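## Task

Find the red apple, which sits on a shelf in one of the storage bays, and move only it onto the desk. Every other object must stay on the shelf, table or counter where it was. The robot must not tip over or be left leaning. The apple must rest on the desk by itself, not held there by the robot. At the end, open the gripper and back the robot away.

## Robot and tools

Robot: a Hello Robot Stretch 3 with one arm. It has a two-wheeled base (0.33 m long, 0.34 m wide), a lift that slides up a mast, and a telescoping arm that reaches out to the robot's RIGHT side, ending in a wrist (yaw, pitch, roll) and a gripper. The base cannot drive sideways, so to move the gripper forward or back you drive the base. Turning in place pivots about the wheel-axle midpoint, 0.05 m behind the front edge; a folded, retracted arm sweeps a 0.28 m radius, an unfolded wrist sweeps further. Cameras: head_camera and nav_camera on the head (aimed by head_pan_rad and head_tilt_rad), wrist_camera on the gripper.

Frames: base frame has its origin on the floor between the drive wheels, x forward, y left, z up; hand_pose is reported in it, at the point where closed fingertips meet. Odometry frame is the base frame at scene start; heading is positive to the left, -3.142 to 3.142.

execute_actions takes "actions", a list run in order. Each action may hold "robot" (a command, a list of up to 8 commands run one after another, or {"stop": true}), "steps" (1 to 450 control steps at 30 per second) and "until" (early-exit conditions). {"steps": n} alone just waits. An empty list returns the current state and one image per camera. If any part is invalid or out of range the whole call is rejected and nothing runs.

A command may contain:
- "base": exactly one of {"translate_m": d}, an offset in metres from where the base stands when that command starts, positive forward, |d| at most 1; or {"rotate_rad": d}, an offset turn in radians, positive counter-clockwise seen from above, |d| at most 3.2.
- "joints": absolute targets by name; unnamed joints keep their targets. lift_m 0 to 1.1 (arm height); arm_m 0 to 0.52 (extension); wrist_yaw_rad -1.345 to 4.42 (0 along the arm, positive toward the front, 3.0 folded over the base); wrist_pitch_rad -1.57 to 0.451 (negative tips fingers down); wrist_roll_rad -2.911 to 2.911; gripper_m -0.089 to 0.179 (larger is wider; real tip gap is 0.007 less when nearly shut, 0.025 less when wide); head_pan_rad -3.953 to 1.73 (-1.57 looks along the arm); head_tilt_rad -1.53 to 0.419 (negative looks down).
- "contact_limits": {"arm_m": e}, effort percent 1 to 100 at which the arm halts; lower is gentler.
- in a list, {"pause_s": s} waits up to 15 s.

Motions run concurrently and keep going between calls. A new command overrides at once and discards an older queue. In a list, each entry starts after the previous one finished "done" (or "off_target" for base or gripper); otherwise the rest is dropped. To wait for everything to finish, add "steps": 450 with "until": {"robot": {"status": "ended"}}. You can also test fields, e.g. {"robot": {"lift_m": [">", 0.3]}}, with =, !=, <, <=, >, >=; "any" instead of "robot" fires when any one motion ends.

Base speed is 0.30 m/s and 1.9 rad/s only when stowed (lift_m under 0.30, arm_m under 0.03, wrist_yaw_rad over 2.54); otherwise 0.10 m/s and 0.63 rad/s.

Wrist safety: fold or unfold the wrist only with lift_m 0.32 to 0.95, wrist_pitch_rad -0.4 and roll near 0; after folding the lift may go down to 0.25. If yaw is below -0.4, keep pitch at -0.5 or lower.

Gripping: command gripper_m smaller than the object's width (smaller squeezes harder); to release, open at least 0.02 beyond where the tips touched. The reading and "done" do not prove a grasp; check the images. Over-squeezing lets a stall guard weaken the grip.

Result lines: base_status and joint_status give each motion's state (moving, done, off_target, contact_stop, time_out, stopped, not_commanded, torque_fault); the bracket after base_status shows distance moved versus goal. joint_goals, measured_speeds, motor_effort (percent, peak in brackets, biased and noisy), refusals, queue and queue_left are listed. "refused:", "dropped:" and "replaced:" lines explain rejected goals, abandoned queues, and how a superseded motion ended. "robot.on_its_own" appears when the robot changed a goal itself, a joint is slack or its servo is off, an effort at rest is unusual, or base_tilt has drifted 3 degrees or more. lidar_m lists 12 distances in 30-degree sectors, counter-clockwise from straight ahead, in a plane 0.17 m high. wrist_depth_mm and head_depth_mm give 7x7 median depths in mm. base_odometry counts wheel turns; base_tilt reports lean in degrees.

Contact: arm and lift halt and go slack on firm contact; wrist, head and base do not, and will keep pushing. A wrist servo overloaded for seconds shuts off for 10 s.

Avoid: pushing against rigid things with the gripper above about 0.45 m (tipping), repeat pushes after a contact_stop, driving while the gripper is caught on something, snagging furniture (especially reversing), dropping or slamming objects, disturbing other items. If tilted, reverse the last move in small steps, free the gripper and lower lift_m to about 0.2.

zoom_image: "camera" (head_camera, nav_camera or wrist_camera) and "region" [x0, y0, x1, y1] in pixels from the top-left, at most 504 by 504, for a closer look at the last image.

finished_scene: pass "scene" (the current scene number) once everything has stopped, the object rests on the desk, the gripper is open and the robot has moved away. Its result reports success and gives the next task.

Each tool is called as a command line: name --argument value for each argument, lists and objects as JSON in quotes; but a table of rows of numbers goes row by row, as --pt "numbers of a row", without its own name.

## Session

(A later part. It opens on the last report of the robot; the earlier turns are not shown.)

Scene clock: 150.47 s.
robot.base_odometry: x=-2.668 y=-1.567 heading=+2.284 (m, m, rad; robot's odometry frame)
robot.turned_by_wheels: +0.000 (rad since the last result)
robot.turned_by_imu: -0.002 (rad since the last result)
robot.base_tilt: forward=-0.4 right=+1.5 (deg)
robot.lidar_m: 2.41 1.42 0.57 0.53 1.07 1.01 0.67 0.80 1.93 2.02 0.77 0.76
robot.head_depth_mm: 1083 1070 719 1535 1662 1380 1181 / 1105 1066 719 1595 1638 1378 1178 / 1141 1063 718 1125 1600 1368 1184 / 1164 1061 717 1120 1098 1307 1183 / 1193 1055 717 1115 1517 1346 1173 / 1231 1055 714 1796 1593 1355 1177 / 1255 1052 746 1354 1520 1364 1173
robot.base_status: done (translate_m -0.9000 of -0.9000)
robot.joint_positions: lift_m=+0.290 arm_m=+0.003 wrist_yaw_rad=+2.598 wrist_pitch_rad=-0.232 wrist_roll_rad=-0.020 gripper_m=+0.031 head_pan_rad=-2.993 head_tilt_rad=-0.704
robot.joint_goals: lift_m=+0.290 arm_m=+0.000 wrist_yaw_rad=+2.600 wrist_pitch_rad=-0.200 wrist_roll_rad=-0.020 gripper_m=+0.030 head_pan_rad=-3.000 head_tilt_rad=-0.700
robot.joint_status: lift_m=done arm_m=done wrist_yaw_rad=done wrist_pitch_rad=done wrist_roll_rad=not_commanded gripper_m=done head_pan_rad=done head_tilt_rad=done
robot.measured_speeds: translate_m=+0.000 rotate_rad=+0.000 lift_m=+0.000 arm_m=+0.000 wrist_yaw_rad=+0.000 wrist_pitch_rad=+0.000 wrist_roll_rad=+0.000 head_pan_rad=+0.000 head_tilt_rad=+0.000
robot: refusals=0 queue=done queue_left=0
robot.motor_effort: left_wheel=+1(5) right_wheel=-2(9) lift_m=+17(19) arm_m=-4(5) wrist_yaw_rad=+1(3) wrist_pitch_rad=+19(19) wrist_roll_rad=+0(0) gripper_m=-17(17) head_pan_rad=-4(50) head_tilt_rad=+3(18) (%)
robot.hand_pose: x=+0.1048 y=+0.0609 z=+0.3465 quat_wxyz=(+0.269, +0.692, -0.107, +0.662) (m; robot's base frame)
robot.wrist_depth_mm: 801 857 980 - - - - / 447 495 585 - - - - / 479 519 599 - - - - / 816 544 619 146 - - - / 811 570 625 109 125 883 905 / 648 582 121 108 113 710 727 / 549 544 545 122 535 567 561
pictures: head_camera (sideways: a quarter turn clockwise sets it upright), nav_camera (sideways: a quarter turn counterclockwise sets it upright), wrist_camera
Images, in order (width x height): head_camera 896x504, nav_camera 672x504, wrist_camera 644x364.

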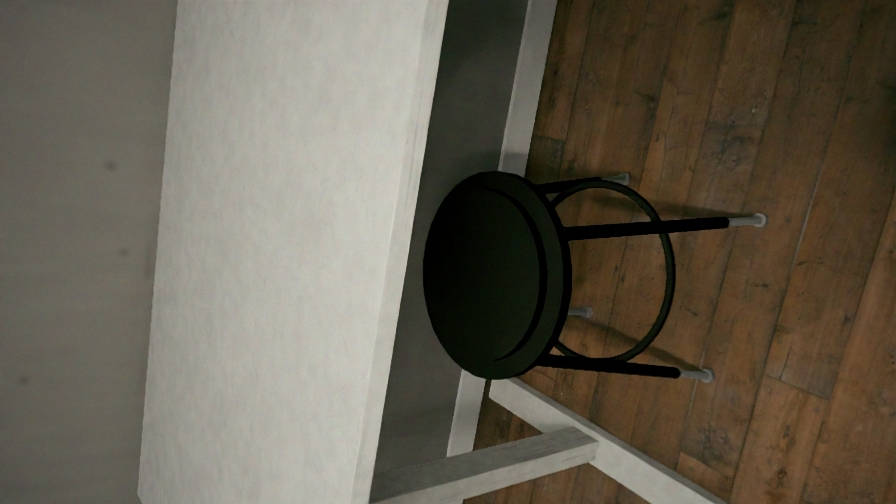

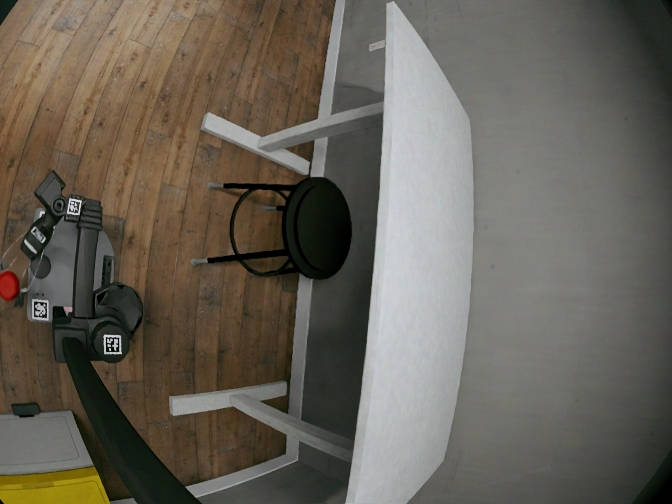

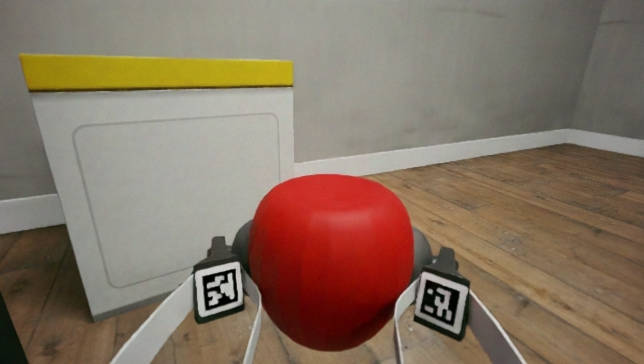

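execute_actions --actions '[{"robot":[{"base":{"rotate_rad":-1.57},"joints":{"head_pan_rad":-1.57,"head_tilt_rad":-0.55}},{"joints":{"lift_m":0.94,"wrist_yaw_rad":0}},{"joints":{"lift_m":0.98,"arm_m":0.1}}],"steps":450,"until":{"robot":{"status":"ended"}}}]'

Scene clock: 177.10 s.
robot.base_odometry: x=-2.668 y=-1.567 heading=+0.714 (m, m, rad; robot's odometry frame)
robot.turned_by_wheels: -1.570 (rad since the last result)
robot.turned_by_imu: -1.574 (rad since the last result)
robot.base_tilt: forward=-0.4 right=+1.5 (deg)
robot.lidar_m: 1.96 0.76 0.77 2.41 1.40 0.56 0.53 1.07 1.01 0.67 0.80 1.96
robot.head_depth_mm: 1081 1173 1090 - - - 1274 / 1092 1186 1040 - - 1428 1264 / 1102 1206 1037 - - - 1274 / 1115 1219 1028 702 1110 1440 1240 / 1132 1231 1021 684 1083 1387 1236 / 1137 1247 1016 680 1082 1403 1233 / 1158 1255 1009 676 1690 1467 1258
robot.base_status: done (rotate_rad -1.5699 of -1.5700)
robot.joint_positions: lift_m=+0.980 arm_m=+0.100 wrist_yaw_rad=+0.002 wrist_pitch_rad=-0.232 wrist_roll_rad=-0.020 gripper_m=+0.031 head_pan_rad=-1.577 head_tilt_rad=-0.556
robot.joint_goals: lift_m=+0.980 arm_m=+0.100 wrist_yaw_rad=+0.000 wrist_pitch_rad=-0.200 wrist_roll_rad=-0.020 gripper_m=+0.030 head_pan_rad=-1.570 head_tilt_rad=-0.550
robot.joint_status: lift_m=done arm_m=done wrist_yaw_rad=done wrist_pitch_rad=done wrist_roll_rad=not_commanded gripper_m=done head_pan_rad=done head_tilt_rad=done
robot.measured_speeds: translate_m=+0.000 rotate_rad=+0.000 lift_m=+0.000 arm_m=+0.000 wrist_yaw_rad=+0.000 wrist_pitch_rad=+0.000 wrist_roll_rad=+0.000 head_pan_rad=+0.000 head_tilt_rad=+0.000
robot: refusals=0 queue=done queue_left=0
robot.motor_effort: left_wheel=+1(9) right_wheel=-3(7) lift_m=+21(21) arm_m=+3(4) wrist_yaw_rad=-1(2) wrist_pitch_rad=+19(19) wrist_roll_rad=+0(0) gripper_m=-17(17) head_pan_rad=+4(48) head_tilt_rad=+3(19) (%)
robot.hand_pose: x=-0.0211 y=-0.4885 z=+1.0362 quat_wxyz=(+0.709, +0.083, -0.695, -0.081) (m; robot's base frame)
robot.wrist_depth_mm: 944 933 953 933 871 857 838 / - 986 985 962 922 896 894 / 866 936 914 974 991 916 953 / 503 519 520 146 549 555 567 / 360 355 342 108 125 376 381 / 273 279 121 108 113 286 290 / 863 698 669 121 243 240 235
pictures: head_camera (sideways: a quarter turn clockwise sets it upright), nav_camera (sideways: a quarter turn counterclockwise sets it upright), wrist_camera
Images, in order (width x height): head_camera 896x504, nav_camera 672x504, wrist_camera 644x364.

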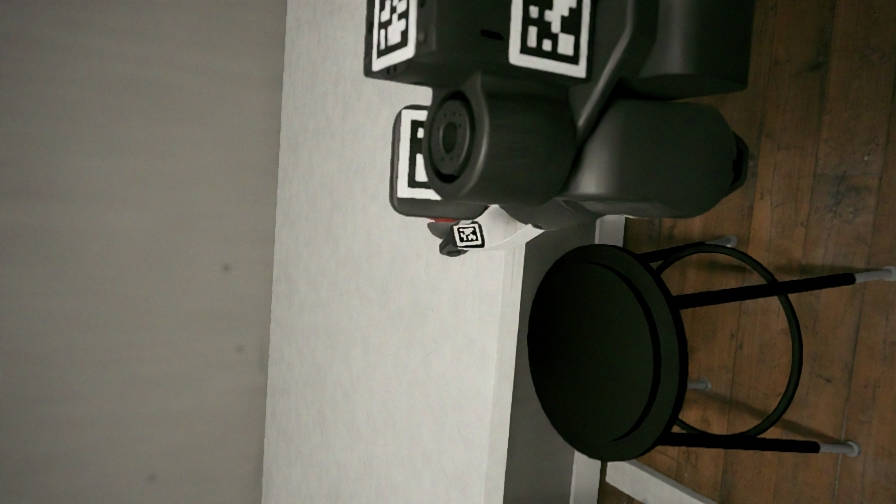

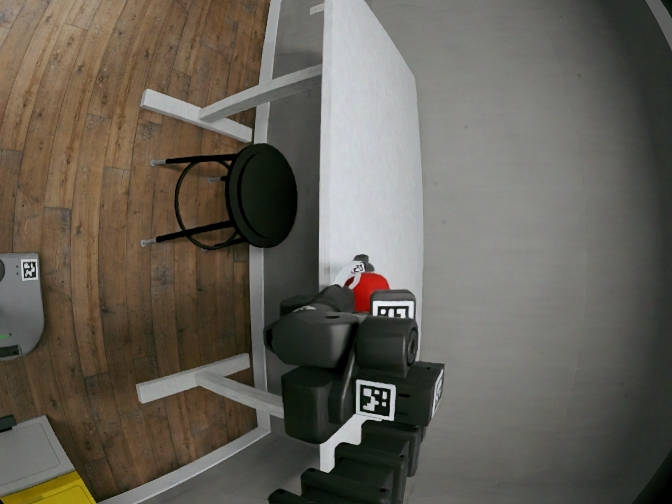

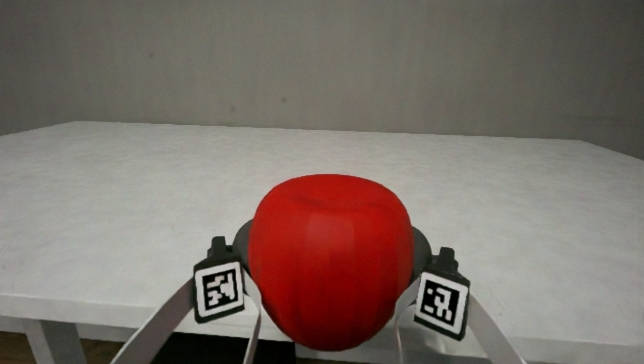

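execute_actions --actions '[{"robot":[{"joints":{"arm_m":0.42}},{"joints":{"lift_m":0.925}}],"steps":450,"until":{"robot":{"status":"ended"}}}]'

Scene clock: 194.53 s.
robot.base_odometry: x=-2.668 y=-1.567 heading=+0.714 (m, m, rad; robot's odometry frame)
robot.turned_by_wheels: +0.000 (rad since the last result)
robot.turned_by_imu: -0.001 (rad since the last result)
robot.base_tilt: forward=-0.4 right=+1.5 (deg)
robot.lidar_m: 1.97 0.76 0.77 2.41 1.41 0.56 0.53 1.08 1.01 0.67 0.80 1.97
robot.head_depth_mm: 1081 1177 1240 - 1619 1530 1280 / 1087 1192 1210 657 1633 1524 1276 / 1095 1202 1206 643 1663 1527 1272 / 1119 1222 1032 685 1128 1439 1241 / 1127 1231 1021 684 1086 1395 1234 / 1141 1252 1016 679 1078 1400 1240 / 1152 1260 1004 676 1702 1469 1259
robot.base_status: done (rotate_rad -1.5699 of -1.5700)
robot.joint_positions: lift_m=+0.925 arm_m=+0.420 wrist_yaw_rad=+0.001 wrist_pitch_rad=-0.232 wrist_roll_rad=-0.020 gripper_m=+0.031 head_pan_rad=-1.577 head_tilt_rad=-0.556
robot.joint_goals: lift_m=+0.925 arm_m=+0.420 wrist_yaw_rad=+0.000 wrist_pitch_rad=-0.200 wrist_roll_rad=-0.020 gripper_m=+0.030 head_pan_rad=-1.570 head_tilt_rad=-0.550
robot.joint_status: lift_m=done arm_m=done wrist_yaw_rad=done wrist_pitch_rad=done wrist_roll_rad=not_commanded gripper_m=done head_pan_rad=done head_tilt_rad=done
robot.measured_speeds: translate_m=+0.000 rotate_rad=+0.000 lift_m=+0.000 arm_m=+0.000 wrist_yaw_rad=+0.000 wrist_pitch_rad=+0.000 wrist_roll_rad=+0.000 head_pan_rad=+0.000 head_tilt_rad=+0.000
robot: refusals=0 queue=done queue_left=0
robot.motor_effort: left_wheel=+1(1) right_wheel=-2(3) lift_m=+18(20) arm_m=+3(3) wrist_yaw_rad=+0(1) wrist_pitch_rad=+19(19) wrist_roll_rad=+0(0) gripper_m=-17(17) head_pan_rad=+4(4) head_tilt_rad=+3(3) (%)
robot.hand_pose: x=-0.0212 y=-0.8085 z=+0.9815 quat_wxyz=(+0.709, +0.083, -0.695, -0.081) (m; robot's base frame)
robot.wrist_depth_mm: 652 640 630 624 592 590 573 / 703 658 659 640 639 619 599 / 617 615 638 665 647 659 622 / 349 354 363 146 377 383 390 / 247 248 236 108 125 260 265 / 190 191 121 108 113 199 200 / 154 154 157 121 153 161 160
pictures: head_camera (sideways: a quarter turn clockwise sets it upright), nav_camera (sideways: a quarter turn counterclockwise sets it upright), wrist_camera
Images, in order (width x height): head_camera 896x504, nav_camera 672x504, wrist_camera 644x364.

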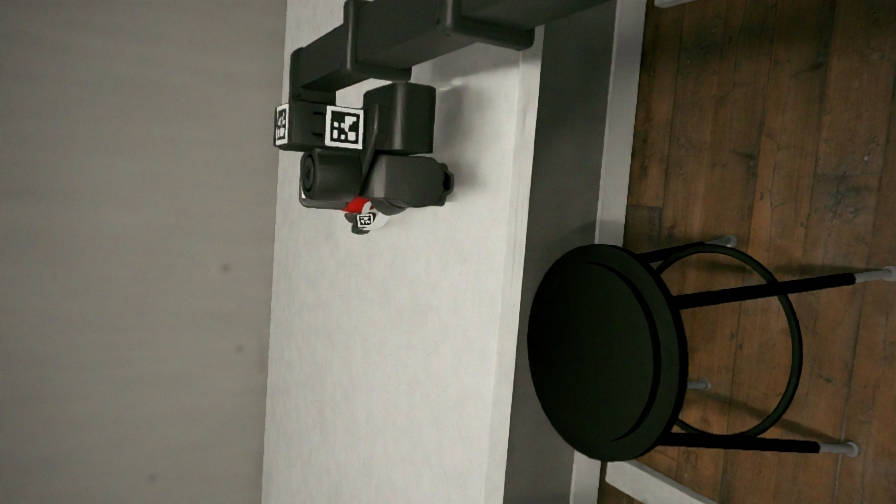

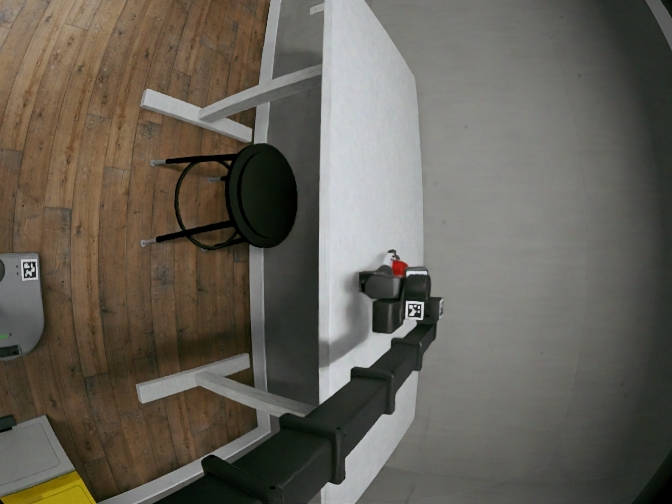

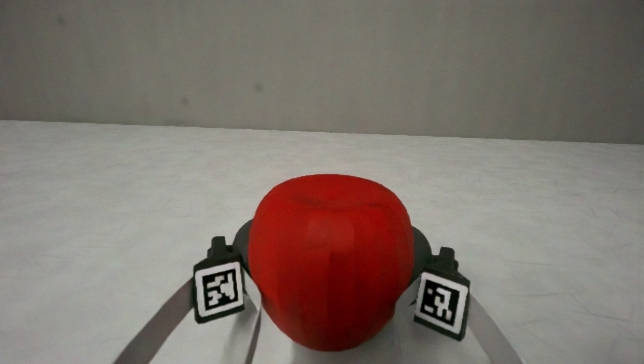

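About 1 cm left.

execute_actions --actions '[{"robot":{"joints":{"lift_m":0.917}},"steps":100,"until":{"robot":{"status":"ended"}}},{"robot":[{"joints":{"gripper_m":0.15}},{"joints":{"arm_m":0.03,"lift_m":0.94}}],"steps":450,"until":{"robot":{"status":"ended"}}}]'

Scene clock: 206.40 s.
robot.base_odometry: x=-2.668 y=-1.567 heading=+0.714 (m, m, rad; robot's odometry frame)
robot.turned_by_wheels: +0.000 (rad since the last result)
robot.turned_by_imu: -0.001 (rad since the last result)
robot.base_tilt: forward=-0.4 right=+1.5 (deg)
robot.lidar_m: 1.97 0.77 0.77 2.41 1.40 0.56 0.53 1.07 1.01 0.67 0.80 1.97
robot.head_depth_mm: 1081 1177 1051 693 588 - - / 1091 1191 1044 690 1569 - - / 1097 1202 1036 687 - - - / 1118 1214 1026 687 1080 1435 1241 / 1128 1232 1022 682 1083 1404 1237 / 1138 1252 1011 680 1073 1396 1235 / 1152 1272 1011 677 1707 1478 1261
robot.base_status: done (rotate_rad -1.5699 of -1.5700)
robot.joint_positions: lift_m=+0.940 arm_m=+0.030 wrist_yaw_rad=+0.001 wrist_pitch_rad=-0.221 wrist_roll_rad=-0.020 gripper_m=+0.150 head_pan_rad=-1.577 head_tilt_rad=-0.556
robot.joint_goals: lift_m=+0.940 arm_m=+0.030 wrist_yaw_rad=+0.000 wrist_pitch_rad=-0.200 wrist_roll_rad=-0.020 gripper_m=+0.150 head_pan_rad=-1.570 head_tilt_rad=-0.550
robot.joint_status: lift_m=done arm_m=done wrist_yaw_rad=done wrist_pitch_rad=done wrist_roll_rad=not_commanded gripper_m=done head_pan_rad=done head_tilt_rad=done
robot.measured_speeds: translate_m=+0.000 rotate_rad=+0.000 lift_m=+0.000 arm_m=+0.000 wrist_yaw_rad=+0.000 wrist_pitch_rad=+0.000 wrist_roll_rad=+0.000 head_pan_rad=+0.000 head_tilt_rad=+0.000
robot: refusals=0 queue=done queue_left=0
robot.motor_effort: left_wheel=+1(1) right_wheel=-2(3) lift_m=+20(21) arm_m=-4(4) wrist_yaw_rad=-1(0) wrist_pitch_rad=+13(19) wrist_roll_rad=+0(0) gripper_m=+0(83) head_pan_rad=+4(3) head_tilt_rad=+3(2) (%)
robot.hand_pose: x=-0.0212 y=-0.4200 z=+0.9988 quat_wxyz=(+0.710, +0.079, -0.696, -0.077) (m; robot's base frame)
robot.wrist_depth_mm: - - - 978 956 939 905 / - - - - - - 937 / 724 721 774 711 838 869 980 / 404 419 427 430 445 453 471 / 325 323 315 303 302 306 309 / 869 - 824 - - - 678 / - 734 668 - - - -
pictures: head_camera (sideways: a quarter turn clockwise sets it upright), nav_camera (sideways: a quarter turn counterclockwise sets it upright), wrist_camera
Images, in order (width x height): head_camera 896x504, nav_camera 672x504, wrist_camera 644x364.

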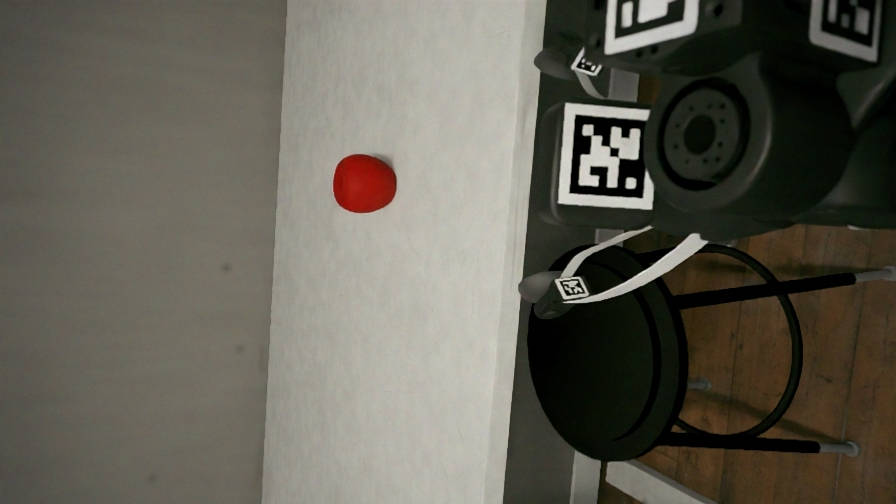

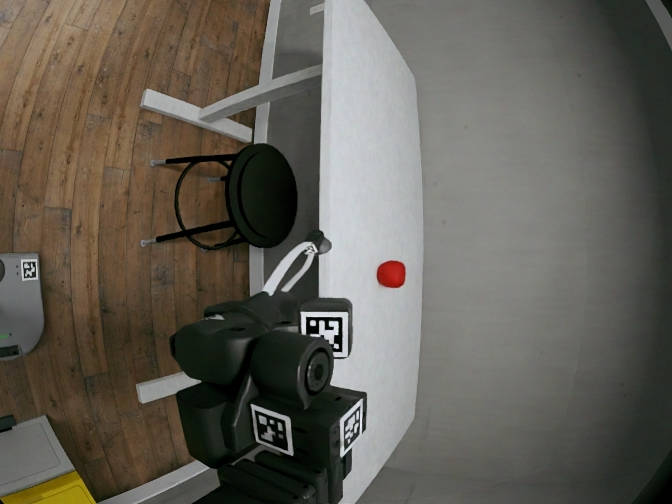

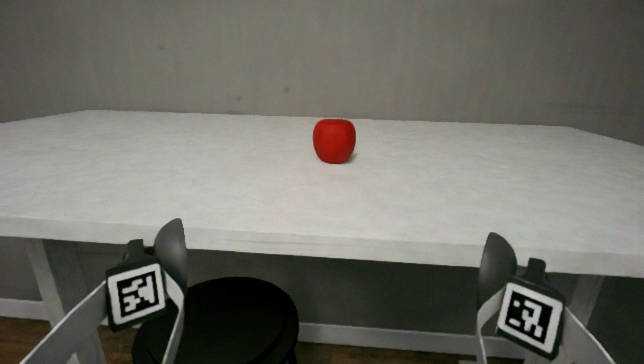

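finished_scene --scene 2

The scene is finished: the task was done.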